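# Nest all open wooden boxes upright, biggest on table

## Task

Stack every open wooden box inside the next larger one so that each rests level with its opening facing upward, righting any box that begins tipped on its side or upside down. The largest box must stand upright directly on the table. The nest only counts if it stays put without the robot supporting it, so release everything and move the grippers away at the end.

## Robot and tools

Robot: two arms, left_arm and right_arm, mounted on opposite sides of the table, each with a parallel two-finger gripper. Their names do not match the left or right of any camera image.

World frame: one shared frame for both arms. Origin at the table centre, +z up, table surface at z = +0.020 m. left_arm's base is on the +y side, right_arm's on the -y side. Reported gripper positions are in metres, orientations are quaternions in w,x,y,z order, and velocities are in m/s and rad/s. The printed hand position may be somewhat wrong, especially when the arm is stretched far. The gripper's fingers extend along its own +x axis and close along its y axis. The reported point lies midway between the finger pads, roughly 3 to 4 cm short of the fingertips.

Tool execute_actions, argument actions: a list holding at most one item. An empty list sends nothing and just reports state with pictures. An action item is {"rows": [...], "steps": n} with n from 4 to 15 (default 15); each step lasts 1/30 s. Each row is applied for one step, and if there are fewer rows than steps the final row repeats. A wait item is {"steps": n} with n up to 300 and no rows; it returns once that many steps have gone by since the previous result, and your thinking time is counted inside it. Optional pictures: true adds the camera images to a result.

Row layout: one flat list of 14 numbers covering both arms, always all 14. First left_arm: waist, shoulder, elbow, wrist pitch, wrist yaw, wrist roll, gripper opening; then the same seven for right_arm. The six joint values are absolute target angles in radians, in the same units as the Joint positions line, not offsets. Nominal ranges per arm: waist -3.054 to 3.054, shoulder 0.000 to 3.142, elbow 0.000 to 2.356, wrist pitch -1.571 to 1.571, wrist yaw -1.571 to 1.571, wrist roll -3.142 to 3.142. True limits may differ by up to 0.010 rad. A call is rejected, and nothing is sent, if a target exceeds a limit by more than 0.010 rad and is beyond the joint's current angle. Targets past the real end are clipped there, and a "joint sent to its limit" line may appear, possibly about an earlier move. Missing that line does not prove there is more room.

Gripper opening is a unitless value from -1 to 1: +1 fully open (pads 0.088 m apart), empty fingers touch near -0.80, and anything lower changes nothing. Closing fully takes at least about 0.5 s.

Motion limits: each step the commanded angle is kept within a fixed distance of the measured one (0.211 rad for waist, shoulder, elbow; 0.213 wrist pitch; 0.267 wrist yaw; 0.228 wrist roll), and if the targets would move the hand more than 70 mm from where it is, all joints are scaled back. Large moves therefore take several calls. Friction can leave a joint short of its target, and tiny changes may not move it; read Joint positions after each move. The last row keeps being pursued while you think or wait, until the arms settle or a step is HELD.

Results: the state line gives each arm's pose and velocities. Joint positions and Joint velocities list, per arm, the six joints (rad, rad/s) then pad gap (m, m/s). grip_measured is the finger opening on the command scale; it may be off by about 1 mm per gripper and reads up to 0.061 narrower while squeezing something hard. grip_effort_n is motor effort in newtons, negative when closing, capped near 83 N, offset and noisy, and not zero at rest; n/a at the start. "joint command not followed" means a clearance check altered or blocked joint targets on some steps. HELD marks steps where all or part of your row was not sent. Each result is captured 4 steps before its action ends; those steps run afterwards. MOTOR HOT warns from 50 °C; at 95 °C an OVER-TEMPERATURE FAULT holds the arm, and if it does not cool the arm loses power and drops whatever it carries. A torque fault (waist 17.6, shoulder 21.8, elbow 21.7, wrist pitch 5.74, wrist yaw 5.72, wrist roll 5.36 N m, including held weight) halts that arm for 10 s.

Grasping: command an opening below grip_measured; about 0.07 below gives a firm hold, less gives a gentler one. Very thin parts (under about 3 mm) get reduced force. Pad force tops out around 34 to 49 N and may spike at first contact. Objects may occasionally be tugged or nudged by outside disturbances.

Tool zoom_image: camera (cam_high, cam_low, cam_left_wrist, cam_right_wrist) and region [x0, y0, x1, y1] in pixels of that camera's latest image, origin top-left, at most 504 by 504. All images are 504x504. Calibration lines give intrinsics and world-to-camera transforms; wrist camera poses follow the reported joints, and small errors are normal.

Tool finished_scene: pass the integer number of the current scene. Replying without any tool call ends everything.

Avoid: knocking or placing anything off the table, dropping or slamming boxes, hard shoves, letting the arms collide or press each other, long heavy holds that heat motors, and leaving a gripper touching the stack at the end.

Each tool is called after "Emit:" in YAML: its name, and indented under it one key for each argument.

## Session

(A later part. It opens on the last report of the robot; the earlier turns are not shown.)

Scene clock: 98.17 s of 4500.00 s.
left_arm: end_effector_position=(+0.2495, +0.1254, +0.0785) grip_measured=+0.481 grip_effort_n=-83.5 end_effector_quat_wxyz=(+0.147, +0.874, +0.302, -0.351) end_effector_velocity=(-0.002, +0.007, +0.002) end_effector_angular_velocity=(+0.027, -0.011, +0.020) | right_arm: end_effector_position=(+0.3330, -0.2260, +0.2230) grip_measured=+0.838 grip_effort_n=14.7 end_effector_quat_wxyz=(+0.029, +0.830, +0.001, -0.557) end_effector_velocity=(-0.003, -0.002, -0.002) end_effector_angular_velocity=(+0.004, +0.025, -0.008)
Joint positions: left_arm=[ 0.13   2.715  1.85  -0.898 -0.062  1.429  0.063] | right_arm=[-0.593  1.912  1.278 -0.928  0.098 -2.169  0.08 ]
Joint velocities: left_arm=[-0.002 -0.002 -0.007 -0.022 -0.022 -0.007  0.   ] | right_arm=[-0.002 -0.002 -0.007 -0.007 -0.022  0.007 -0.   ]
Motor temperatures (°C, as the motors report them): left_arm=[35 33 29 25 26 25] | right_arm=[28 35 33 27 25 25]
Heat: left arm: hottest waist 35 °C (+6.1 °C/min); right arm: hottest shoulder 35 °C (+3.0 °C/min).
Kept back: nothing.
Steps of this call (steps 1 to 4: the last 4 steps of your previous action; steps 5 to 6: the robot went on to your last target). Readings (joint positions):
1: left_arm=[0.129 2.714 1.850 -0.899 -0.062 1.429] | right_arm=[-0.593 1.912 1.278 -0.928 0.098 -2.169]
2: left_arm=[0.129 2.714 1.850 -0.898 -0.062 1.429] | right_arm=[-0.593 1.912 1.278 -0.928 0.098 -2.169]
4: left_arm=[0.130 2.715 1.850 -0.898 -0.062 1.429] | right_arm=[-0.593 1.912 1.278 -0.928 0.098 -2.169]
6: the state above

Contact. Release and lift.

Emit:
execute_actions:
  actions:
    - {"rows":[[0.13,2.71,1.85,-0.90,-0.06,1.43,1,-0.593,1.912,1.278,-0.928,0.098,-2.169,0.84]]}

Emit:
execute_actions:
  actions:
    - {"steps":8}

Emit:
execute_actions:
  actions:
    - {"rows":[[0.13,2.42,1.85,-1.2,-0.058,1.43,1,-0.593,1.912,1.278,-0.928,0.098,-2.169,0.84]]}

Emit:
execute_actions:
  actions:
    - {"rows":[[0.13,2.2,1.85,-1.45,-0.058,0.7,1,-0.593,1.912,1.278,-0.928,0.098,-2.169,0.84]]}

Emit:
execute_actions:
  actions:
    - {"rows":[[0.45,2.40,1.78,-1.33,0.605,0.0,1,-0.593,1.912,1.278,-0.928,0.098,-2.169,0.84]]}

Emit:
execute_actions:
  actions:
    - {"steps":20}
  pictures: true

Scene clock: 98.87 s of 4500.00 s.
left_arm: end_effector_position=(+0.2495, +0.1256, +0.0784) grip_measured=+0.960 grip_effort_n=15.6 end_effector_quat_wxyz=(+0.147, +0.874, +0.303, -0.351) end_effector_velocity=(-0.001, +0.006, +0.001) end_effector_angular_velocity=(+0.016, +0.000, +0.024) | right_arm: end_effector_position=(+0.3330, -0.2260, +0.2230) grip_measured=+0.838 grip_effort_n=14.2 end_effector_quat_wxyz=(+0.029, +0.830, +0.001, -0.557) end_effector_velocity=(-0.003, -0.000, +0.000) end_effector_angular_velocity=(+0.007, +0.020, +0.008)
Joint positions: left_arm=[ 0.13   2.715  1.85  -0.898 -0.062  1.429  0.086] | right_arm=[-0.593  1.912  1.278 -0.928  0.098 -2.169  0.08 ]
Joint velocities: left_arm=[ 0.002  0.002 -0.002 -0.022 -0.007 -0.007  0.017] | right_arm=[-0.002 -0.007 -0.002 -0.007 -0.022 -0.007 -0.   ]
Motor temperatures (°C, as the motors report them): left_arm=[35 33 29 25 26 25] | right_arm=[28 35 33 27 25 25]
Heat: left arm: hottest waist 35 °C (+6.0 °C/min); right arm: hottest shoulder 35 °C (+3.0 °C/min).
Steps of this call (steps 1 to 10: the robot went on to your last target; steps 11 to 21: the first 11 steps of this action). Readings (joint positions):
11: left_arm=[0.130 2.715 1.850 -0.898 -0.062 1.429] | right_arm=[-0.593 1.912 1.278 -0.928 0.098 -2.169]
12: left_arm=[0.130 2.715 1.850 -0.896 -0.062 1.429] | right_arm=[-0.593 1.912 1.278 -0.928 0.098 -2.169]
14: left_arm=[0.130 2.715 1.850 -0.896 -0.062 1.429] | right_arm=[-0.593 1.912 1.278 -0.928 0.098 -2.169]
18: left_arm=[0.130 2.715 1.850 -0.897 -0.062 1.429] | right_arm=[-0.593 1.912 1.278 -0.928 0.098 -2.169]
21: the state above

Scene clock: 99.13 s of 4500.00 s.
left_arm: end_effector_position=(+0.2495, +0.1258, +0.0784) grip_measured=+1.000 grip_effort_n=15.6 end_effector_quat_wxyz=(+0.146, +0.874, +0.303, -0.352) end_effector_velocity=(-0.001, +0.001, +0.001) end_effector_angular_velocity=(+0.006, -0.006, +0.008) | right_arm: end_effector_position=(+0.3330, -0.2260, +0.2230) grip_measured=+0.838 grip_effort_n=15.1 end_effector_quat_wxyz=(+0.029, +0.830, +0.001, -0.557) end_effector_velocity=(-0.003, -0.002, -0.002) end_effector_angular_velocity=(-0.010, +0.013, +0.007)
Joint positions: left_arm=[ 0.13   2.715  1.85  -0.899 -0.062  1.429  0.088] | right_arm=[-0.593  1.912  1.278 -0.928  0.098 -2.169  0.08 ]
Joint velocities: left_arm=[-0.002 -0.002 -0.002 -0.007 -0.007 -0.007  0.   ] | right_arm=[ 0.002 -0.002 -0.007 -0.007 -0.007 -0.007  0.   ]
Motor temperatures (°C, as the motors report them): left_arm=[35 33 29 25 26 25] | right_arm=[28 35 33 27 25 25]
Heat: left arm: hottest waist 35 °C (+6.1 °C/min); right arm: hottest shoulder 35 °C (+3.0 °C/min).
Kept back: nothing.
Steps of this call (steps 1 to 4: the last 4 steps of your previous action; steps 5 to 8: the robot went on to your last target). Readings (joint positions):
1: left_arm=[0.130 2.715 1.850 -0.898 -0.062 1.429] | right_arm=[-0.593 1.912 1.278 -0.928 0.098 -2.169]
2: left_arm=[0.130 2.715 1.850 -0.898 -0.062 1.429] | right_arm=[-0.593 1.912 1.278 -0.928 0.098 -2.169]
4: left_arm=[0.130 2.715 1.850 -0.898 -0.062 1.429] | right_arm=[-0.593 1.912 1.278 -0.928 0.098 -2.169]
8: the state above

Scene clock: 99.50 s of 4500.00 s.
left_arm: end_effector_position=(+0.1736, +0.1027, +0.1651) grip_measured=+1.000 grip_effort_n=15.6 end_effector_quat_wxyz=(+0.146, +0.873, +0.303, -0.352) end_effector_velocity=(-0.117, -0.089, +0.162) end_effector_angular_velocity=(-0.230, -0.130, -0.208) | right_arm: end_effector_position=(+0.3330, -0.2260, +0.2230) grip_measured=+0.838 grip_effort_n=15.1 end_effector_quat_wxyz=(+0.029, +0.830, +0.001, -0.557) end_effector_velocity=(-0.001, -0.002, -0.000) end_effector_angular_velocity=(+0.001, +0.010, -0.010)
Joint positions: left_arm=[ 0.13   2.452  1.852 -1.164 -0.062  1.429  0.088] | right_arm=[-0.593  1.912  1.278 -0.928  0.098 -2.169  0.08 ]
Joint velocities: left_arm=[-0.002 -0.471  0.09  -0.227  0.007 -0.022  0.   ] | right_arm=[-0.002 -0.002 -0.002 -0.007 -0.007  0.007 -0.   ]
Motor temperatures (°C, as the motors report them): left_arm=[35 33 29 25 26 25] | right_arm=[28 35 33 27 25 25]
Heat: left arm: hottest waist 35 °C (+6.1 °C/min); right arm: hottest shoulder 35 °C (+3.0 °C/min).
Steps of this call (steps 1 to 11: the first 11 steps of this action). Readings (joint positions):
1: left_arm=[0.130 2.707 1.850 -0.908 -0.062 1.429] | right_arm=[-0.593 1.912 1.278 -0.928 0.098 -2.169]
2: left_arm=[0.130 2.692 1.849 -0.947 -0.063 1.429] | right_arm=[-0.593 1.912 1.278 -0.928 0.098 -2.169]
4: left_arm=[0.130 2.648 1.842 -1.024 -0.063 1.429] | right_arm=[-0.593 1.912 1.278 -0.928 0.098 -2.169]
8: left_arm=[0.130 2.524 1.844 -1.124 -0.062 1.429] | right_arm=[-0.593 1.912 1.278 -0.928 0.098 -2.169]
11: the state above

Scene clock: 100.00 s of 4500.00 s.
left_arm: end_effector_position=(+0.0916, +0.1090, +0.2407) grip_measured=+1.000 grip_effort_n=15.1 end_effector_quat_wxyz=(+0.341, +0.815, +0.382, -0.271) end_effector_velocity=(-0.062, +0.015, +0.052) end_effector_angular_velocity=(-0.793, -0.631, +1.023) | right_arm: end_effector_position=(+0.3330, -0.2260, +0.2230) grip_measured=+0.838 grip_effort_n=15.6 end_effector_quat_wxyz=(+0.029, +0.830, +0.001, -0.557) end_effector_velocity=(+0.002, -0.001, -0.000) end_effector_angular_velocity=(-0.004, -0.007, +0.004)
Joint positions: left_arm=[ 0.129  2.207  1.855 -1.426 -0.062  0.961  0.088] | right_arm=[-0.593  1.912  1.278 -0.928  0.098 -2.169  0.08 ]
Joint velocities: left_arm=[-0.002 -0.178  0.002 -0.198 -0.007 -1.443  0.   ] | right_arm=[-0.002 -0.002 -0.007  0.007  0.007 -0.007 -0.   ]
Motor temperatures (°C, as the motors report them): left_arm=[35 34 29 25 26 25] | right_arm=[28 35 33 27 25 25]
Heat: left arm: hottest waist 35 °C (+6.0 °C/min); right arm: hottest shoulder 35 °C (+3.0 °C/min).
Steps of this call (steps 1 to 4: the last 4 steps of your previous action; steps 5 to 15: the first 11 steps of this action). Readings (joint positions):
5: left_arm=[0.129 2.420 1.855 -1.198 -0.062 1.412] | right_arm=[-0.593 1.912 1.278 -0.928 0.098 -2.169]
6: left_arm=[0.129 2.408 1.852 -1.236 -0.062 1.372] | right_arm=[-0.593 1.912 1.278 -0.928 0.098 -2.169]
8: left_arm=[0.129 2.367 1.843 -1.312 -0.062 1.298] | right_arm=[-0.593 1.912 1.278 -0.928 0.098 -2.169]
12: left_arm=[0.129 2.251 1.847 -1.402 -0.062 1.108] | right_arm=[-0.593 1.912 1.278 -0.928 0.098 -2.169]
15: the state above

Scene clock: 100.50 s of 4500.00 s.
left_arm: end_effector_position=(+0.1595, +0.1475, +0.2154) grip_measured=+1.000 grip_effort_n=15.1 end_effector_quat_wxyz=(+0.630, +0.394, +0.617, -0.259) end_effector_velocity=(+0.021, -0.034, +0.052) end_effector_angular_velocity=(-1.291, +0.336, +1.782) | right_arm: end_effector_position=(+0.3330, -0.2260, +0.2230) grip_measured=+0.838 grip_effort_n=15.1 end_effector_quat_wxyz=(+0.029, +0.830, +0.001, -0.557) end_effector_velocity=(-0.002, +0.001, -0.002) end_effector_angular_velocity=(+0.002, +0.005, +0.011)
Joint positions: left_arm=[ 0.44   2.392  1.783 -1.342  0.458  0.327  0.088] | right_arm=[-0.593  1.912  1.278 -0.928  0.098 -2.169  0.08 ]
Joint velocities: left_arm=[ 0.447  0.066 -0.037  0.066  1.092 -1.443  0.   ] | right_arm=[ 0.002 -0.002 -0.007  0.007 -0.007 -0.007 -0.   ]
Motor temperatures (°C, as the motors report them): left_arm=[35 33 29 25 26 25] | right_arm=[28 35 33 27 25 25]
Heat: left arm: hottest waist 35 °C (+6.1 °C/min); right arm: hottest shoulder 35 °C (+3.0 °C/min).
Steps of this call (steps 1 to 4: the last 4 steps of your previous action; steps 5 to 15: the first 11 steps of this action). Readings (joint positions):
5: left_arm=[0.133 2.213 1.848 -1.439 -0.041 0.768] | right_arm=[-0.593 1.912 1.278 -0.928 0.098 -2.169]
6: left_arm=[0.148 2.226 1.844 -1.423 0.009 0.735] | right_arm=[-0.593 1.912 1.278 -0.928 0.098 -2.169]
8: left_arm=[0.200 2.264 1.836 -1.386 0.095 0.661] | right_arm=[-0.593 1.912 1.278 -0.928 0.098 -2.169]
12: left_arm=[0.356 2.362 1.797 -1.351 0.309 0.474] | right_arm=[-0.593 1.912 1.278 -0.928 0.098 -2.169]
15: the state above

Scene clock: 101.17 s of 4500.00 s.
left_arm: end_effector_position=(+0.1497, +0.1306, +0.2132) grip_measured=+1.000 grip_effort_n=15.1 end_effector_quat_wxyz=(+0.675, +0.240, +0.666, -0.207) end_effector_velocity=(-0.002, +0.001, -0.000) end_effector_angular_velocity=(+0.010, -0.001, +0.054) | right_arm: end_effector_position=(+0.3330, -0.2260, +0.2230) grip_measured=+0.838 grip_effort_n=14.7 end_effector_quat_wxyz=(+0.029, +0.830, +0.001, -0.557) end_effector_velocity=(-0.001, -0.002, -0.000) end_effector_angular_velocity=(-0.004, +0.010, +0.004)
Joint positions: left_arm=[ 0.445  2.394  1.782 -1.332  0.601  0.005  0.088] | right_arm=[-0.593  1.912  1.278 -0.928  0.098 -2.169  0.08 ]
Joint velocities: left_arm=[-0.002 -0.002 -0.002 -0.007 -0.007 -0.051  0.   ] | right_arm=[-0.002 -0.002 -0.002 -0.007 -0.007 -0.007 -0.   ]
Motor temperatures (°C, as the motors report them): left_arm=[35 33 29 25 26 25] | right_arm=[28 35 33 27 25 25]
Heat: left arm: hottest waist 35 °C (+6.1 °C/min); right arm: hottest shoulder 35 °C (+3.0 °C/min).
Kept back: nothing.
Steps of this call (steps 1 to 4: the last 4 steps of your previous action; steps 5 to 20: the robot went on to your last target). Readings (joint positions):
1: left_arm=[0.451 2.393 1.783 -1.339 0.492 0.278] | right_arm=[-0.593 1.912 1.278 -0.928 0.098 -2.169]
2: left_arm=[0.456 2.393 1.783 -1.337 0.519 0.230] | right_arm=[-0.593 1.912 1.278 -0.928 0.098 -2.169]
4: left_arm=[0.453 2.393 1.783 -1.335 0.556 0.138] | right_arm=[-0.593 1.912 1.278 -0.928 0.098 -2.169]
8: left_arm=[0.443 2.394 1.782 -1.333 0.585 0.048] | right_arm=[-0.593 1.912 1.278 -0.928 0.098 -2.169]
20: the state above
camera_calibration (this result's frames):
cam_left_wrist: T_world_to_cam=[[-0.622353, -0.778998, -0.0764099, 0.227499], [-0.752398, 0.568459, 0.332794, 0.00121747], [-0.21581, 0.264606, -0.939899, 0.272603], [0, 0, 0, 1]] pos_world=[0.201331, 0.104397, 0.273198]
cam_right_wrist: T_world_to_cam=[[-0.0665906, 0.994948, -0.0751252, 0.27809], [0.776346, 0.0989619, 0.622489, -0.343704], [0.626779, -0.0168713, -0.779014, 0.0434989], [0, 0, 0, 1]] pos_world=[0.258087, -0.241937, 0.26873]

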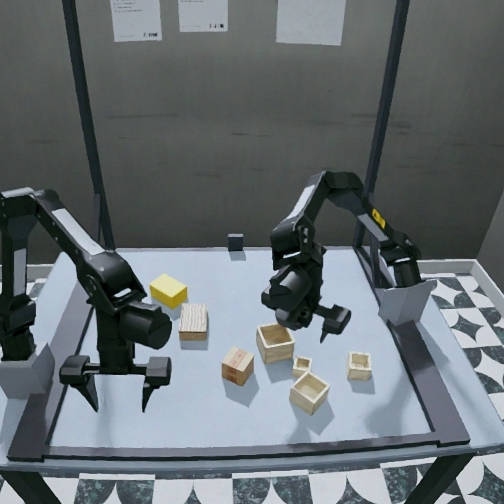

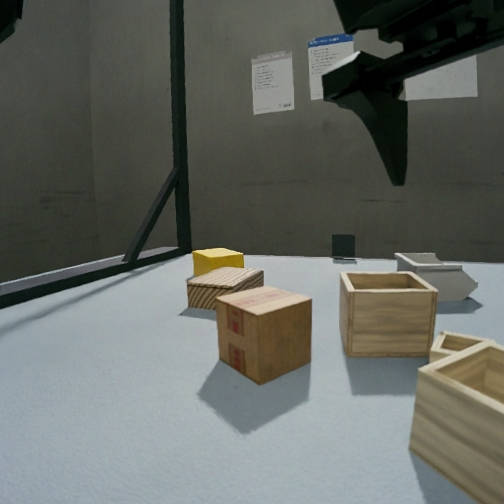

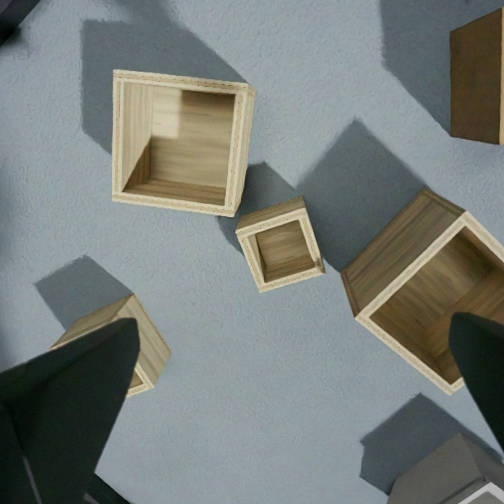

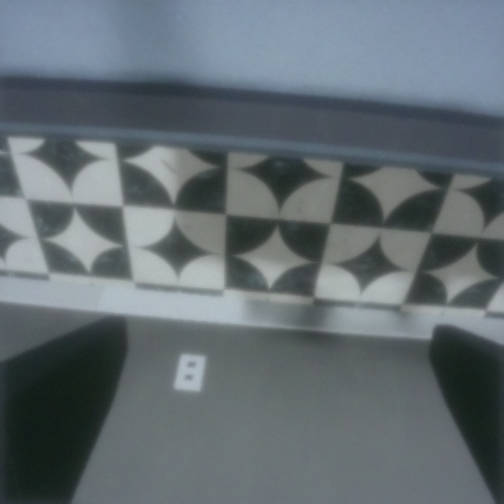

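Emit:
execute_actions:
  actions:
    - {"rows":[[0.4535,2.539,1.521,-0.928,0.644,-1.42,-0.1,-0.593,1.912,1.278,-0.928,0.098,-2.169,0.84]]}

Emit:
execute_actions:
  actions:
    - {"steps":22}
  pictures: true

Scene clock: 103.13 s of 4500.00 s.
left_arm: end_effector_position=(+0.1935, +0.1778, +0.1240) grip_measured=-0.020 grip_effort_n=-15.6 end_effector_quat_wxyz=(+0.698, +0.069, +0.711, -0.049) end_effector_velocity=(+0.033, +0.021, -0.054) end_effector_angular_velocity=(-0.071, -0.110, +1.394) | right_arm: end_effector_position=(+0.3330, -0.2260, +0.2230) grip_measured=+0.838 grip_effort_n=15.1 end_effector_quat_wxyz=(+0.029, +0.830, +0.001, -0.557) end_effector_velocity=(-0.003, -0.001, -0.003) end_effector_angular_velocity=(-0.001, +0.025, +0.005)
Joint positions: left_arm=[ 0.448  2.535  1.54  -0.986  0.633 -0.447  0.038] | right_arm=[-0.593  1.912  1.278 -0.928  0.098 -2.169  0.08 ]
Joint velocities: left_arm=[ 0.002  0.056 -0.198  0.388  0.037 -1.473 -0.039] | right_arm=[-0.002  0.002 -0.002 -0.007 -0.022 -0.007 -0.   ]
Motor temperatures (°C, as the motors report them): left_arm=[35 33 29 25 26 25] | right_arm=[28 35 33 27 25 25]
Heat: left arm: hottest waist 35 °C (+6.1 °C/min); right arm: hottest shoulder 35 °C (+2.0 °C/min).
Steps of this call (steps 1 to 15: the robot went on to your last target; steps 16 to 48: nothing new was sent; steps 49 to 59: the first 11 steps of this action). Readings (joint positions):
49: left_arm=[0.445 2.400 1.770 -1.316 0.606 -0.015] | right_arm=[-0.593 1.912 1.278 -0.928 0.098 -2.169]
50: left_arm=[0.445 2.404 1.746 -1.278 0.615 -0.051] | right_arm=[-0.593 1.912 1.278 -0.928 0.098 -2.169]
52: left_arm=[0.445 2.426 1.693 -1.214 0.623 -0.118] | right_arm=[-0.593 1.912 1.278 -0.928 0.098 -2.169]
56: left_arm=[0.447 2.507 1.579 -1.051 0.629 -0.301] | right_arm=[-0.593 1.912 1.278 -0.928 0.098 -2.169]
59: the state above

Scene clock: 103.87 s of 4500.00 s.
left_arm: end_effector_position=(+0.1996, +0.1749, +0.1213) grip_measured=-0.097 grip_effort_n=-18.8 end_effector_quat_wxyz=(-0.662, +0.256, -0.656, -0.257) end_effector_velocity=(-0.000, +0.000, +0.000) end_effector_angular_velocity=(+0.002, -0.010, +0.309) | right_arm: end_effector_position=(+0.3330, -0.2260, +0.2230) grip_measured=+0.838 grip_effort_n=14.7 end_effector_quat_wxyz=(+0.029, +0.830, +0.001, -0.557) end_effector_velocity=(-0.001, -0.002, -0.000) end_effector_angular_velocity=(-0.010, +0.011, +0.017)
Joint positions: left_arm=[ 0.448  2.536  1.526 -0.93   0.64  -1.38   0.034] | right_arm=[-0.593  1.912  1.278 -0.928  0.098 -2.169  0.08 ]
Joint velocities: left_arm=[-0.002 -0.007 -0.007  0.007 -0.007 -0.315 -0.   ] | right_arm=[-0.002 -0.002 -0.002 -0.007 -0.007 -0.022 -0.   ]
Motor temperatures (°C, as the motors report them): left_arm=[35 33 29 25 26 25] | right_arm=[28 35 33 27 25 25]
Heat: left arm: hottest waist 35 °C (+6.0 °C/min); right arm: hottest shoulder 35 °C (+2.0 °C/min).
Kept back: nothing.
Steps of this call (steps 1 to 4: the last 4 steps of your previous action; steps 5 to 22: the robot went on to your last target). Readings (joint positions):
1: left_arm=[0.448 2.536 1.535 -0.973 0.635 -0.495] | right_arm=[-0.593 1.912 1.278 -0.928 0.098 -2.169]
2: left_arm=[0.448 2.536 1.533 -0.962 0.637 -0.544] | right_arm=[-0.593 1.912 1.278 -0.928 0.098 -2.169]
4: left_arm=[0.448 2.536 1.533 -0.946 0.640 -0.641] | right_arm=[-0.593 1.912 1.278 -0.928 0.098 -2.169]
8: left_arm=[0.448 2.536 1.528 -0.937 0.640 -0.836] | right_arm=[-0.593 1.912 1.278 -0.928 0.098 -2.169]
22: the state above
camera_calibration (this result's frames):
cam_left_wrist: T_world_to_cam=[[0.652433, -0.757364, -0.0270406, 0.021787], [-0.71153, -0.624452, 0.322158, 0.245989], [-0.260876, -0.190946, -0.9463, 0.274719], [0, 0, 0, 1]] pos_world=[0.232482, 0.222566, 0.181308]
cam_right_wrist: T_world_to_cam=[[-0.0665906, 0.994948, -0.0751252, 0.27809], [0.776346, 0.0989619, 0.622489, -0.343704], [0.626779, -0.0168713, -0.779014, 0.0434989], [0, 0, 0, 1]] pos_world=[0.258087, -0.241937, 0.26873]

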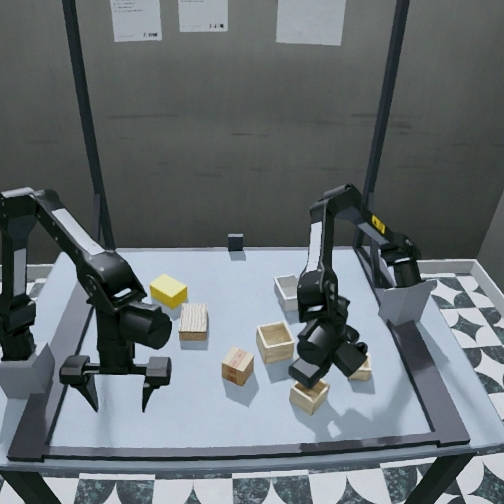

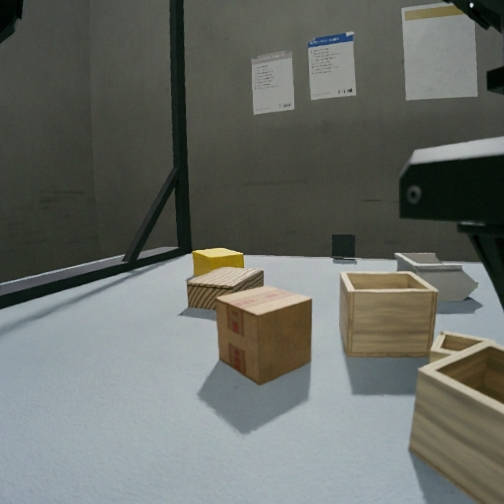

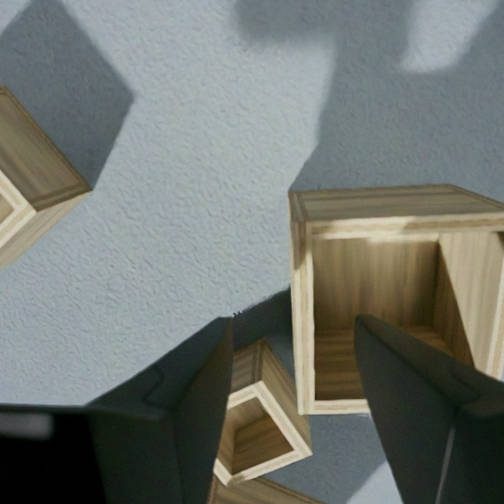

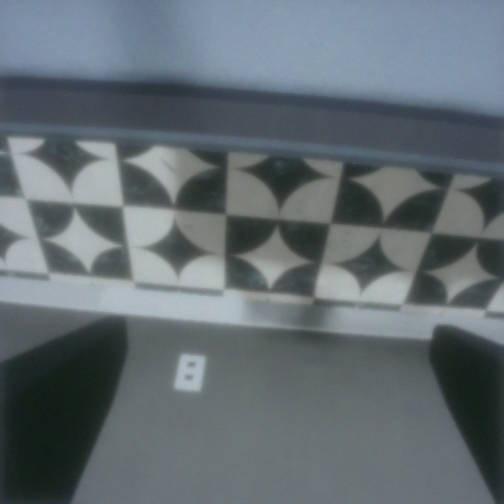

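Emit:
execute_actions:
  actions:
    - {"rows":[[0.40,2.58,1.475,-0.81,0.66,-1.40,-0.1,-0.593,1.912,1.278,-0.928,0.098,-2.169,0.84]]}
  pictures: true

Scene clock: 104.40 s of 4500.00 s.
left_arm: end_effector_position=(+0.1990, +0.1743, +0.0905) grip_measured=-0.097 grip_effort_n=-18.8 end_effector_quat_wxyz=(-0.666, +0.243, -0.660, -0.248) end_effector_velocity=(+0.011, -0.005, -0.001) end_effector_angular_velocity=(-0.027, -0.042, -0.029) | right_arm: end_effector_position=(+0.3330, -0.2260, +0.2230) grip_measured=+0.838 grip_effort_n=14.7 end_effector_quat_wxyz=(+0.029, +0.830, +0.001, -0.557) end_effector_velocity=(-0.002, +0.002, -0.001) end_effector_angular_velocity=(+0.015, +0.015, +0.010)
Joint positions: left_arm=[ 0.398  2.57   1.48  -0.819  0.655 -1.404  0.034] | right_arm=[-0.593  1.912  1.278 -0.928  0.098 -2.169  0.08 ]
Joint velocities: left_arm=[ 0.002  0.002 -0.002  0.066 -0.007 -0.007 -0.   ] | right_arm=[-0.002 -0.002 -0.002  0.007 -0.022 -0.007  0.   ]
Motor temperatures (°C, as the motors report them): left_arm=[35 33 29 25 26 25] | right_arm=[28 35 33 27 25 25]
Heat: left arm: hottest waist 35 °C (+6.1 °C/min); right arm: hottest shoulder 35 °C (+2.0 °C/min).
Steps of this call (steps 1 to 5: the robot went on to your last target; steps 6 to 16: the first 11 steps of this action). Readings (joint positions):
6: left_arm=[0.448 2.537 1.522 -0.919 0.641 -1.409] | right_arm=[-0.593 1.912 1.278 -0.928 0.098 -2.169]
7: left_arm=[0.444 2.539 1.513 -0.890 0.645 -1.409] | right_arm=[-0.593 1.912 1.278 -0.928 0.098 -2.169]
9: left_arm=[0.428 2.548 1.503 -0.854 0.650 -1.407] | right_arm=[-0.593 1.912 1.278 -0.928 0.098 -2.169]
13: left_arm=[0.400 2.568 1.484 -0.828 0.654 -1.404] | right_arm=[-0.593 1.912 1.278 -0.928 0.098 -2.169]
16: the state above
camera_calibration (this result's frames):
cam_left_wrist: T_world_to_cam=[[0.627572, -0.777897, -0.0320864, 0.0298521], [-0.73063, -0.602674, 0.32088, 0.25516], [-0.268949, -0.177932, -0.946576, 0.244667], [0, 0, 0, 1]] pos_world=[0.233496, 0.220534, 0.150678]
cam_right_wrist: T_world_to_cam=[[-0.0665906, 0.994948, -0.0751252, 0.27809], [0.776346, 0.0989619, 0.622489, -0.343704], [0.626779, -0.0168713, -0.779014, 0.0434989], [0, 0, 0, 1]] pos_world=[0.258087, -0.241937, 0.26873]

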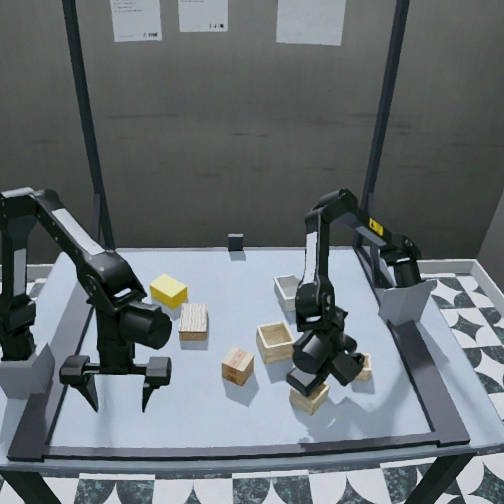

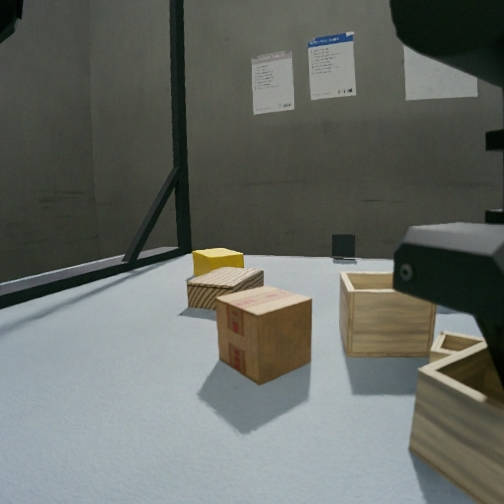

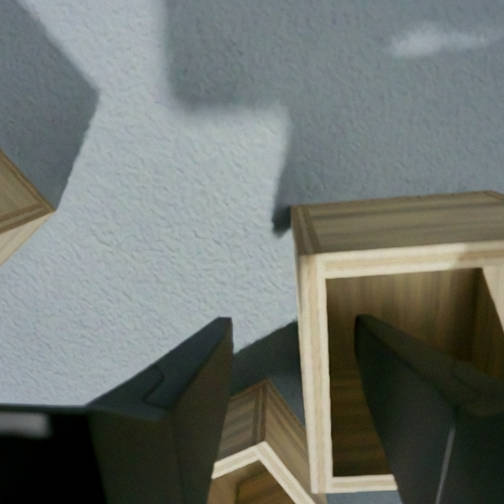

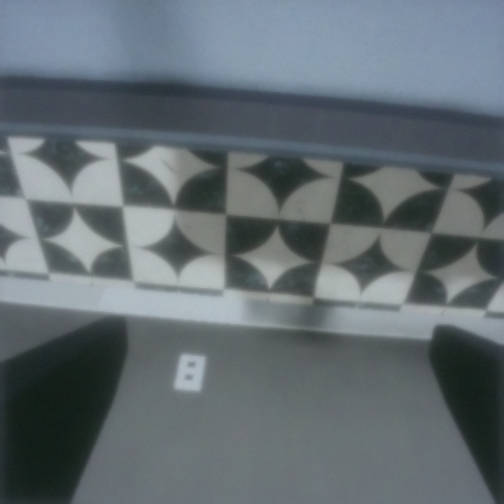

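Emit:
execute_actions:
  actions:
    - {"rows":[[0.40,2.575,1.478,-0.815,0.657,-1.40,-1,-0.593,1.912,1.278,-0.928,0.098,-2.169,0.84]]}

Emit:
execute_actions:
  actions:
    - {"rows":[[0.56,2.44,1.62,-1.2,0.60,-1.40,-1,-0.593,1.912,1.278,-0.928,0.098,-2.169,0.84]]}

Emit:
execute_actions:
  actions:
    - {"steps":8}
  pictures: true

Scene clock: 104.90 s of 4500.00 s.
left_arm: end_effector_position=(+0.2004, +0.1740, +0.0914) grip_measured=-0.729 grip_effort_n=-83.5 end_effector_quat_wxyz=(-0.666, +0.245, -0.661, -0.245) end_effector_velocity=(-0.001, +0.001, -0.002) end_effector_angular_velocity=(+0.009, -0.004, -0.014) | right_arm: end_effector_position=(+0.3330, -0.2260, +0.2230) grip_measured=+0.838 grip_effort_n=15.1 end_effector_quat_wxyz=(+0.029, +0.830, +0.001, -0.557) end_effector_velocity=(-0.001, -0.002, -0.002) end_effector_angular_velocity=(-0.008, +0.013, +0.003)
Joint positions: left_arm=[ 0.402  2.57   1.48  -0.814  0.657 -1.401  0.003] | right_arm=[-0.593  1.912  1.278 -0.928  0.098 -2.169  0.08 ]
Joint velocities: left_arm=[-0.007 -0.002 -0.007  0.007 -0.007  0.007 -0.   ] | right_arm=[-0.002  0.002 -0.002 -0.007 -0.007 -0.007 -0.   ]
Motor temperatures (°C, as the motors report them): left_arm=[35 33 29 25 26 25] | right_arm=[28 35 33 27 25 25]
Heat: left arm: hottest waist 35 °C (+6.0 °C/min); right arm: hottest shoulder 35 °C (+2.0 °C/min).
Steps of this call (steps 1 to 4: the last 4 steps of your previous action; steps 5 to 15: the first 11 steps of this action). Readings (joint positions):
5: left_arm=[0.398 2.570 1.480 -0.814 0.656 -1.403] | right_arm=[-0.593 1.912 1.278 -0.928 0.098 -2.169]
6: left_arm=[0.398 2.570 1.480 -0.814 0.656 -1.403] | right_arm=[-0.593 1.912 1.278 -0.928 0.098 -2.169]
8: left_arm=[0.398 2.570 1.480 -0.814 0.656 -1.403] | right_arm=[-0.593 1.912 1.278 -0.928 0.098 -2.169]
12: left_arm=[0.401 2.570 1.480 -0.815 0.656 -1.402] | right_arm=[-0.593 1.912 1.278 -0.928 0.098 -2.169]
15: the state above

Scene clock: 105.40 s of 4500.00 s.
left_arm: end_effector_position=(+0.1935, +0.1828, +0.1884) grip_measured=-0.729 grip_effort_n=-83.5 end_effector_quat_wxyz=(-0.643, +0.306, -0.638, -0.293) end_effector_velocity=(-0.040, +0.004, +0.084) end_effector_angular_velocity=(+0.020, +0.037, +0.131) | right_arm: end_effector_position=(+0.3330, -0.2260, +0.2230) grip_measured=+0.838 grip_effort_n=14.7 end_effector_quat_wxyz=(+0.029, +0.830, +0.001, -0.557) end_effector_velocity=(-0.001, -0.006, -0.000) end_effector_angular_velocity=(-0.024, +0.005, -0.002)
Joint positions: left_arm=[ 0.557  2.45   1.608 -1.151  0.609 -1.401  0.003] | right_arm=[-0.593  1.912  1.278 -0.928  0.098 -2.169  0.08 ]
Joint velocities: left_arm=[ 0.085 -0.139  0.115 -0.359 -0.037 -0.007 -0.   ] | right_arm=[-0.002 -0.002 -0.002 -0.022  0.007 -0.007 -0.   ]
Motor temperatures (°C, as the motors report them): left_arm=[36 33 29 25 26 25] | right_arm=[28 35 33 27 25 25]
Heat: left arm: hottest waist 36 °C (+7.1 °C/min); right arm: hottest shoulder 35 °C (+2.0 °C/min).
Steps of this call (steps 1 to 4: the last 4 steps of your previous action; steps 5 to 15: the first 11 steps of this action). Readings (joint positions):
5: left_arm=[0.402 2.567 1.488 -0.827 0.656 -1.401] | right_arm=[-0.593 1.912 1.278 -0.928 0.098 -2.169]
6: left_arm=[0.411 2.564 1.502 -0.865 0.650 -1.401] | right_arm=[-0.593 1.912 1.278 -0.928 0.098 -2.169]
8: left_arm=[0.447 2.547 1.527 -0.933 0.634 -1.401] | right_arm=[-0.593 1.912 1.278 -0.928 0.098 -2.169]
12: left_arm=[0.530 2.482 1.587 -1.092 0.614 -1.401] | right_arm=[-0.593 1.912 1.278 -0.928 0.098 -2.169]
15: the state above

Scene clock: 105.67 s of 4500.00 s.
left_arm: end_effector_position=(+0.1868, +0.1855, +0.1899) grip_measured=-0.729 grip_effort_n=-83.5 end_effector_quat_wxyz=(-0.636, +0.303, -0.640, -0.309) end_effector_velocity=(-0.008, +0.006, +0.004) end_effector_angular_velocity=(+0.038, +0.025, +0.038) | right_arm: end_effector_position=(+0.3330, -0.2260, +0.2230) grip_measured=+0.838 grip_effort_n=14.2 end_effector_quat_wxyz=(+0.029, +0.830, +0.001, -0.557) end_effector_velocity=(+0.000, -0.001, -0.003) end_effector_angular_velocity=(-0.000, +0.008, +0.005)
Joint positions: left_arm=[ 0.556  2.447  1.613 -1.193  0.604 -1.401  0.003] | right_arm=[-0.593  1.912  1.278 -0.928  0.098 -2.169  0.08 ]
Joint velocities: left_arm=[ 0.002 -0.002  0.012 -0.066 -0.022 -0.007 -0.   ] | right_arm=[-0.002  0.002 -0.007  0.007 -0.007 -0.007 -0.   ]
Motor temperatures (°C, as the motors report them): left_arm=[36 34 29 25 26 25] | right_arm=[28 35 33 27 25 25]
Heat: left arm: hottest waist 36 °C (+7.0 °C/min); right arm: hottest shoulder 35 °C (+2.0 °C/min).
Kept back: nothing.
Steps of this call (steps 1 to 4: the last 4 steps of your previous action; steps 5 to 8: the robot went on to your last target). Readings (joint positions):
1: left_arm=[0.559 2.448 1.611 -1.162 0.608 -1.401] | right_arm=[-0.593 1.912 1.278 -0.928 0.098 -2.169]
2: left_arm=[0.559 2.447 1.612 -1.171 0.608 -1.401] | right_arm=[-0.593 1.912 1.278 -0.928 0.098 -2.169]
4: left_arm=[0.556 2.447 1.612 -1.184 0.605 -1.401] | right_arm=[-0.593 1.912 1.278 -0.928 0.098 -2.169]
8: the state above
camera_calibration (this result's frames):
cam_left_wrist: T_world_to_cam=[[0.759453, -0.649391, -0.0390288, 0.00231114], [-0.603404, -0.725557, 0.330863, 0.21823], [-0.243177, -0.227724, -0.942871, 0.341132], [0, 0, 0, 1]] pos_world=[0.212881, 0.237524, 0.249529]
cam_right_wrist: T_world_to_cam=[[-0.0665906, 0.994948, -0.0751252, 0.27809], [0.776346, 0.0989619, 0.622489, -0.343704], [0.626779, -0.0168713, -0.779014, 0.0434989], [0, 0, 0, 1]] pos_world=[0.258087, -0.241937, 0.26873]

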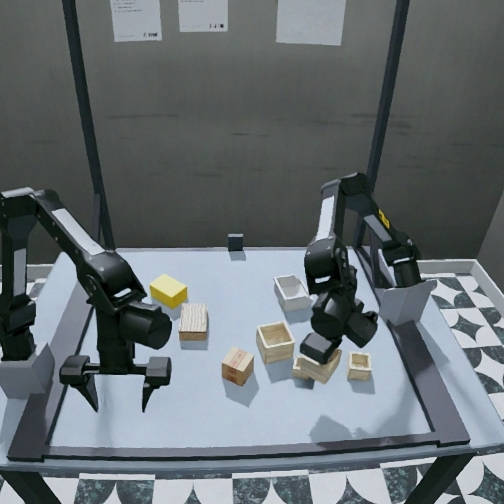

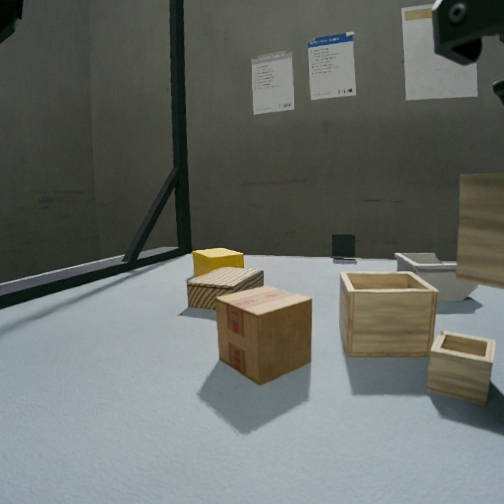

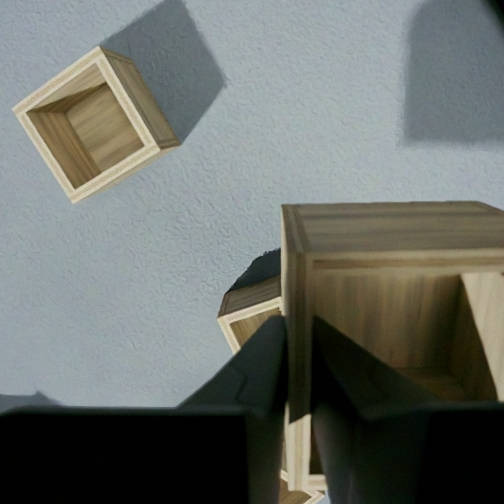

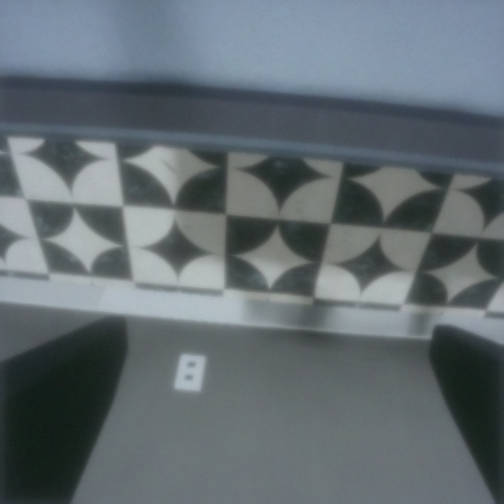

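Emit:
execute_actions:
  actions:
    - {"rows":[[0.28,2.12,1.44,-1.12,0.69,-0.866,-1,-0.593,1.912,1.278,-0.928,0.098,-2.169,0.84]]}

Emit:
execute_actions:
  actions:
    - {"steps":15}
  pictures: true

Scene clock: 106.33 s of 4500.00 s.
left_arm: end_effector_position=(+0.0761, +0.1230, +0.1749) grip_measured=-0.729 grip_effort_n=-83.5 end_effector_quat_wxyz=(+0.707, -0.051, +0.702, +0.060) end_effector_velocity=(-0.164, -0.101, +0.049) end_effector_angular_velocity=(-0.154, -0.145, -1.488) | right_arm: end_effector_position=(+0.3330, -0.2260, +0.2230) grip_measured=+0.838 grip_effort_n=14.7 end_effector_quat_wxyz=(+0.029, +0.830, +0.001, -0.557) end_effector_velocity=(-0.002, +0.004, +0.000) end_effector_angular_velocity=(+0.017, +0.013, +0.016)
Joint positions: left_arm=[ 0.287  2.165  1.466 -1.13   0.683 -0.983  0.003] | right_arm=[-0.593  1.912  1.278 -0.928  0.098 -2.169  0.08 ]
Joint velocities: left_arm=[-0.305 -0.53  -0.071  0.081  0.066  0.916 -0.   ] | right_arm=[ 0.002 -0.002  0.002  0.007 -0.022 -0.007 -0.   ]
Motor temperatures (°C, as the motors report them): left_arm=[36 34 29 25 26 25] | right_arm=[28 35 33 27 25 25]
Heat: left arm: hottest waist 36 °C (+7.1 °C/min); right arm: hottest shoulder 35 °C (+2.0 °C/min).
Steps of this call (steps 1 to 9: the robot went on to your last target; steps 10 to 20: the first 11 steps of this action). Readings (joint positions):
10: left_arm=[0.553 2.438 1.603 -1.189 0.604 -1.383] | right_arm=[-0.593 1.912 1.278 -0.928 0.098 -2.169]
11: left_arm=[0.539 2.418 1.577 -1.172 0.610 -1.345] | right_arm=[-0.593 1.912 1.278 -0.928 0.098 -2.169]
13: left_arm=[0.484 2.368 1.533 -1.167 0.632 -1.279] | right_arm=[-0.593 1.912 1.278 -0.928 0.098 -2.169]
17: left_arm=[0.348 2.243 1.483 -1.139 0.666 -1.114] | right_arm=[-0.593 1.912 1.278 -0.928 0.098 -2.169]
20: the state above

Scene clock: 106.83 s of 4500.00 s.
left_arm: end_effector_position=(+0.0687, +0.1228, +0.1766) grip_measured=-0.729 grip_effort_n=-83.5 end_effector_quat_wxyz=(+0.711, -0.007, +0.703, +0.012) end_effector_velocity=(-0.000, +0.001, +0.002) end_effector_angular_velocity=(+0.015, -0.017, +0.004) | right_arm: end_effector_position=(+0.3330, -0.2260, +0.2230) grip_measured=+0.838 grip_effort_n=15.6 end_effector_quat_wxyz=(+0.029, +0.830, +0.001, -0.557) end_effector_velocity=(-0.001, -0.006, -0.000) end_effector_angular_velocity=(-0.029, +0.006, +0.011)
Joint positions: left_arm=[ 0.279  2.135  1.445 -1.122  0.686 -0.871  0.003] | right_arm=[-0.593  1.912  1.278 -0.928  0.098 -2.169  0.08 ]
Joint velocities: left_arm=[-0.002 -0.007  0.002 -0.007 -0.022 -0.007 -0.   ] | right_arm=[-0.002 -0.002 -0.002 -0.022  0.007 -0.022 -0.   ]
Motor temperatures (°C, as the motors report them): left_arm=[36 34 29 25 26 25] | right_arm=[28 35 33 27 25 25]
Heat: left arm: hottest waist 36 °C (+7.0 °C/min); right arm: hottest shoulder 35 °C (+2.0 °C/min).
Kept back: nothing.
Steps of this call (steps 1 to 4: the last 4 steps of your previous action; steps 5 to 15: the robot went on to your last target). Readings (joint positions):
1: left_arm=[0.280 2.151 1.464 -1.127 0.685 -0.956] | right_arm=[-0.593 1.912 1.278 -0.928 0.098 -2.169]
2: left_arm=[0.278 2.141 1.462 -1.126 0.686 -0.935] | right_arm=[-0.593 1.912 1.278 -0.928 0.098 -2.169]
4: left_arm=[0.278 2.135 1.456 -1.125 0.686 -0.907] | right_arm=[-0.593 1.912 1.278 -0.928 0.098 -2.169]
8: left_arm=[0.279 2.135 1.445 -1.124 0.686 -0.882] | right_arm=[-0.593 1.912 1.278 -0.928 0.098 -2.169]
15: the state above
camera_calibration (this result's frames):
cam_left_wrist: T_world_to_cam=[[-0.00289848, -0.999346, -0.0360384, 0.145549], [-0.94763, -0.00876435, 0.319251, 0.0436185], [-0.319358, 0.0350764, -0.946985, 0.259303], [0, 0, 0, 1]] pos_world=[0.124567, 0.136741, 0.236876]
cam_right_wrist: T_world_to_cam=[[-0.0665906, 0.994948, -0.0751252, 0.27809], [0.776346, 0.0989619, 0.622489, -0.343704], [0.626779, -0.0168713, -0.779014, 0.0434989], [0, 0, 0, 1]] pos_world=[0.258087, -0.241937, 0.26873]

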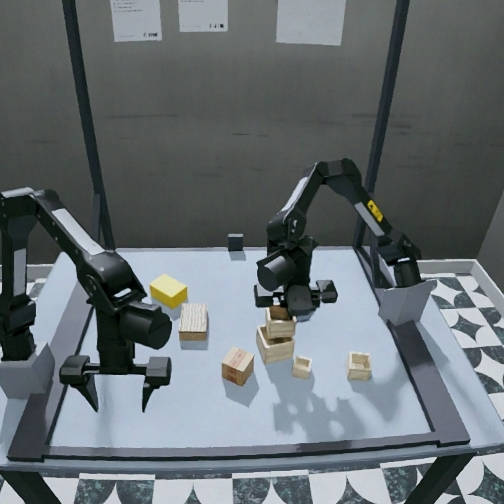

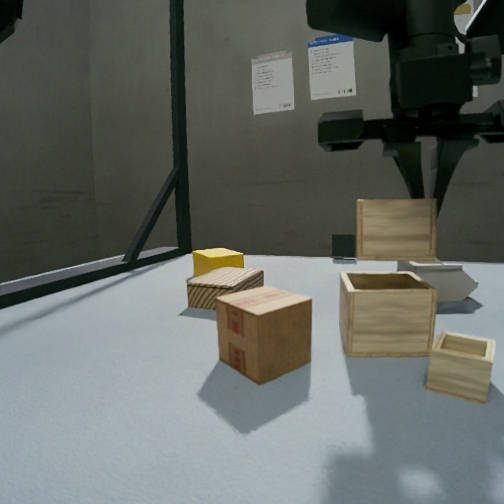

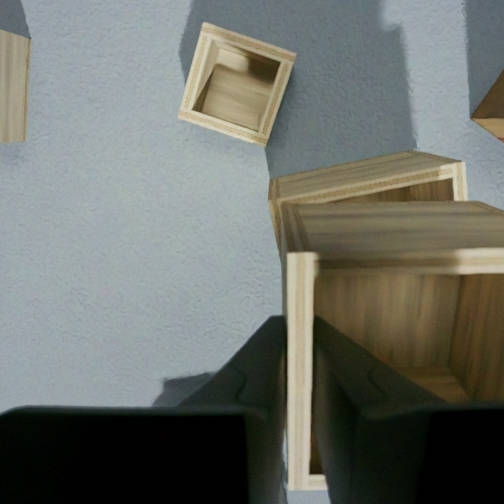

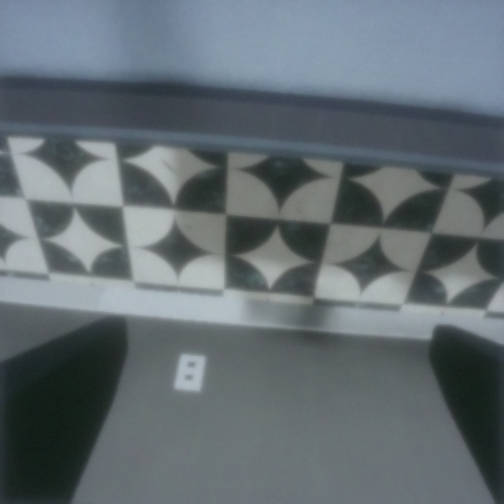

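Emit:
execute_actions:
  actions:
    - {"rows":[[0.245,2.146,1.398,-1.034,0.693,-0.97,-1,-0.593,1.912,1.278,-0.928,0.098,-2.169,0.84]]}
  pictures: true

Scene clock: 107.53 s of 4500.00 s.
left_arm: end_effector_position=(+0.0676, +0.1195, +0.1600) grip_measured=-0.729 grip_effort_n=-83.5 end_effector_quat_wxyz=(+0.714, -0.021, +0.700, +0.024) end_effector_velocity=(+0.004, -0.005, -0.002) end_effector_angular_velocity=(-0.029, -0.014, +0.022) | right_arm: end_effector_position=(+0.3330, -0.2260, +0.2230) grip_measured=+0.838 grip_effort_n=15.6 end_effector_quat_wxyz=(+0.029, +0.830, +0.001, -0.557) end_effector_velocity=(+0.002, -0.000, -0.001) end_effector_angular_velocity=(+0.002, -0.008, -0.010)
Joint positions: left_arm=[ 0.242  2.136  1.405 -1.041  0.689 -0.961  0.003] | right_arm=[-0.593  1.912  1.278 -0.928  0.098 -2.169  0.08 ]
Joint velocities: left_arm=[-0.002 -0.002 -0.012  0.051  0.007 -0.051 -0.   ] | right_arm=[-0.002  0.002 -0.002  0.007  0.007  0.007 -0.   ]
Motor temperatures (°C, as the motors report them): left_arm=[36 34 29 25 26 25] | right_arm=[28 35 33 27 25 25]
Heat: left arm: hottest waist 36 °C (+7.1 °C/min); right arm: hottest shoulder 35 °C (+2.0 °C/min).
Steps of this call (steps 1 to 10: the robot went on to your last target; steps 11 to 21: the first 11 steps of this action). Readings (joint positions):
11: left_arm=[0.278 2.135 1.441 -1.113 0.686 -0.879] | right_arm=[-0.593 1.912 1.278 -0.928 0.098 -2.169]
12: left_arm=[0.274 2.135 1.433 -1.092 0.687 -0.899] | right_arm=[-0.593 1.912 1.278 -0.928 0.098 -2.169]
14: left_arm=[0.262 2.135 1.421 -1.067 0.688 -0.927] | right_arm=[-0.593 1.912 1.278 -0.928 0.098 -2.169]
18: left_arm=[0.244 2.136 1.406 -1.047 0.689 -0.954] | right_arm=[-0.593 1.912 1.278 -0.928 0.098 -2.169]
21: the state above
camera_calibration (this result's frames):
cam_left_wrist: T_world_to_cam=[[0.0341302, -0.998898, -0.0322072, 0.138484], [-0.94949, -0.0424667, 0.310911, 0.053283], [-0.311936, 0.0199689, -0.949893, 0.245071], [0, 0, 0, 1]] pos_world=[0.122312, 0.1357, 0.220685]
cam_right_wrist: T_world_to_cam=[[-0.0665906, 0.994948, -0.0751252, 0.27809], [0.776346, 0.0989619, 0.622489, -0.343704], [0.626779, -0.0168713, -0.779014, 0.0434989], [0, 0, 0, 1]] pos_world=[0.258087, -0.241937, 0.26873]

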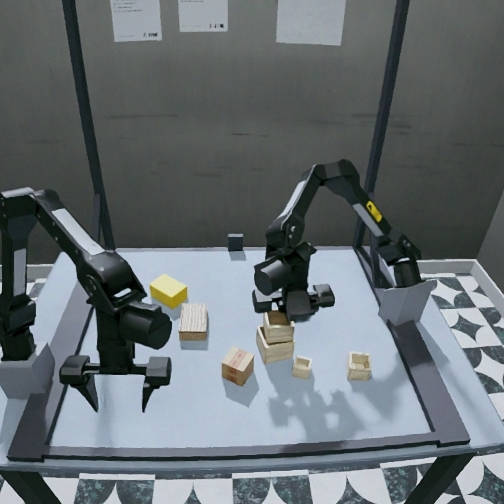

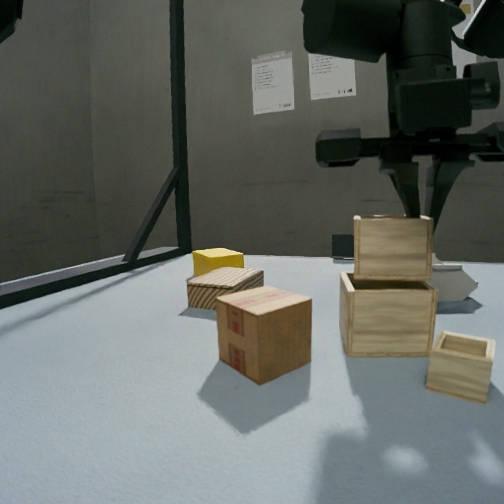

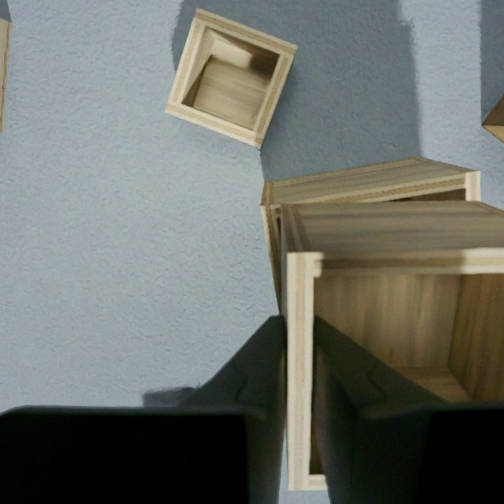

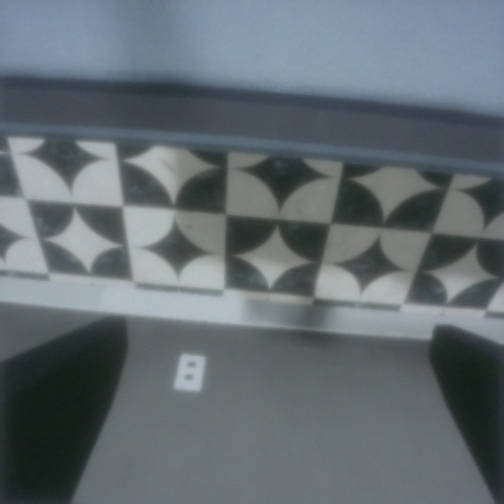

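Emit:
zoom_image:
  camera: "cam_left_wrist"
  region: [240, 130, 504, 330]

Region (240, 130, 504, 330) of cam_left_wrist's 504x504 image, scaled by 1.909, with more detail than that image has; it fills the top 382 rows of this view, and the rest is white.

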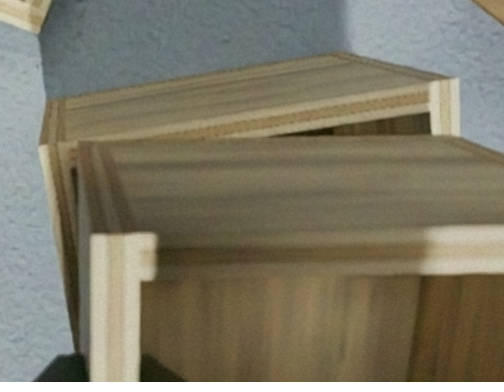

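Emit:
execute_actions:
  actions:
    - {"rows":[[0.25,2.146,1.405,-1.05,0.69,-1.125,-1,-0.593,1.912,1.278,-0.928,0.098,-2.169,0.84]]}
  pictures: true

Emit:
zoom_image:
  camera: "cam_left_wrist"
  region: [240, 130, 504, 330]

Scene clock: 108.23 s of 4500.00 s.
left_arm: end_effector_position=(+0.0670, +0.1212, +0.1597) grip_measured=-0.729 grip_effort_n=-83.5 end_effector_quat_wxyz=(-0.708, +0.076, -0.697, -0.082) end_effector_velocity=(-0.001, +0.005, -0.000) end_effector_angular_velocity=(+0.018, +0.006, +0.100) | right_arm: end_effector_position=(+0.3330, -0.2260, +0.2230) grip_measured=+0.838 grip_effort_n=15.1 end_effector_quat_wxyz=(+0.029, +0.830, +0.001, -0.557) end_effector_velocity=(-0.004, -0.004, -0.001) end_effector_angular_velocity=(-0.018, +0.018, +0.005)
Joint positions: left_arm=[ 0.243  2.137  1.403 -1.048  0.689 -1.113  0.003] | right_arm=[-0.593  1.912  1.278 -0.928  0.098 -2.169  0.08 ]
Joint velocities: left_arm=[ 0.002  0.002 -0.002 -0.022 -0.007 -0.081 -0.   ] | right_arm=[ 0.002 -0.002 -0.002 -0.022 -0.007 -0.007 -0.   ]
Motor temperatures (°C, as the motors report them): left_arm=[36 34 29 25 26 25] | right_arm=[28 35 33 27 25 25]
Heat: left arm: hottest waist 36 °C (+7.1 °C/min); right arm: hottest shoulder 35 °C (+2.0 °C/min).
Steps of this call (steps 1 to 4: the last 4 steps of your previous action; steps 5 to 10: the robot went on to your last target; steps 11 to 21: the first 11 steps of this action). Readings (joint positions):
11: left_arm=[0.242 2.136 1.403 -1.036 0.689 -0.984] | right_arm=[-0.593 1.912 1.278 -0.928 0.098 -2.169]
12: left_arm=[0.242 2.136 1.403 -1.037 0.689 -1.019] | right_arm=[-0.593 1.912 1.278 -0.928 0.098 -2.169]
14: left_arm=[0.242 2.136 1.403 -1.043 0.689 -1.063] | right_arm=[-0.593 1.912 1.278 -0.928 0.098 -2.169]
18: left_arm=[0.243 2.137 1.403 -1.046 0.689 -1.102] | right_arm=[-0.593 1.912 1.278 -0.928 0.098 -2.169]
21: the state above
camera_calibration (this result's frames):
cam_left_wrist: T_world_to_cam=[[0.191823, -0.980813, -0.034776, 0.127821], [-0.929745, -0.192954, 0.313596, 0.0693457], [-0.314289, -0.0278221, -0.94892, 0.25038], [0, 0, 0, 1]] pos_world=[0.118647, 0.145715, 0.220289]
cam_right_wrist: T_world_to_cam=[[-0.0665906, 0.994948, -0.0751252, 0.27809], [0.776346, 0.0989619, 0.622489, -0.343704], [0.626779, -0.0168713, -0.779014, 0.0434989], [0, 0, 0, 1]] pos_world=[0.258087, -0.241937, 0.26873]

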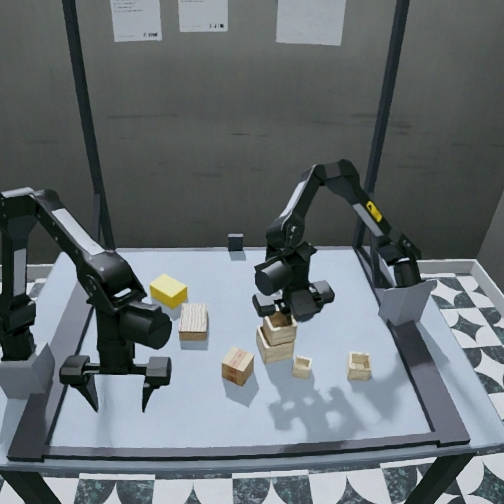

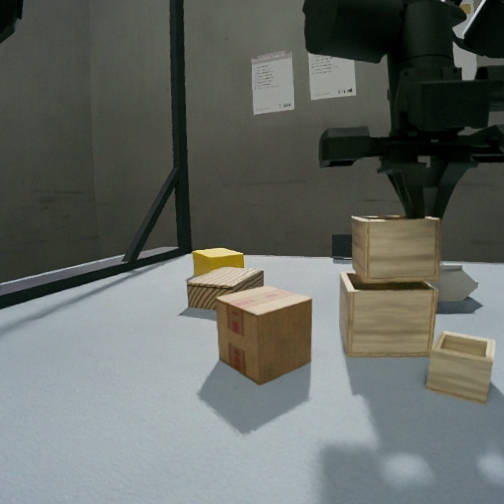

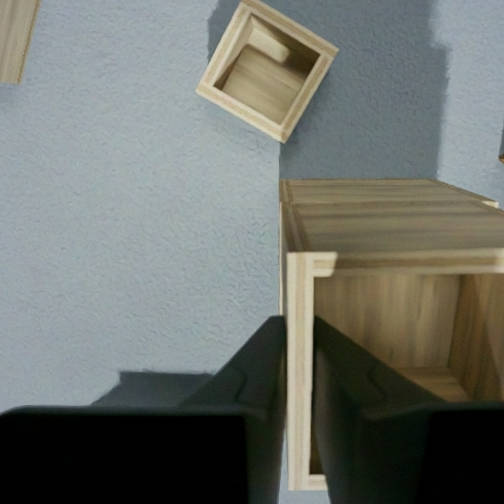

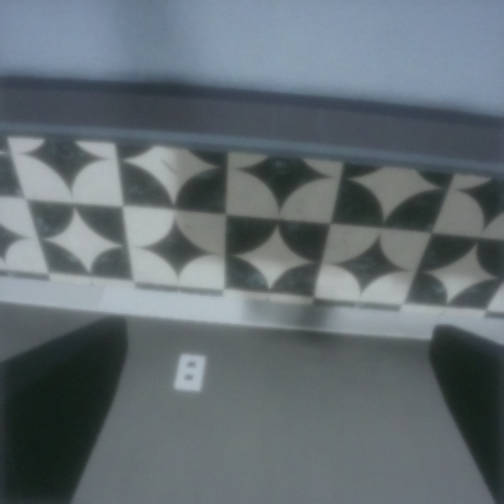

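Region (240, 130, 504, 330) of cam_left_wrist's 504x504 image, scaled by 1.909, with more detail than that image has; it fills the top 382 rows of this view, and the rest is white.

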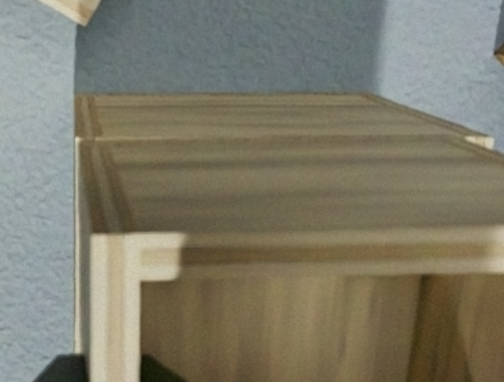

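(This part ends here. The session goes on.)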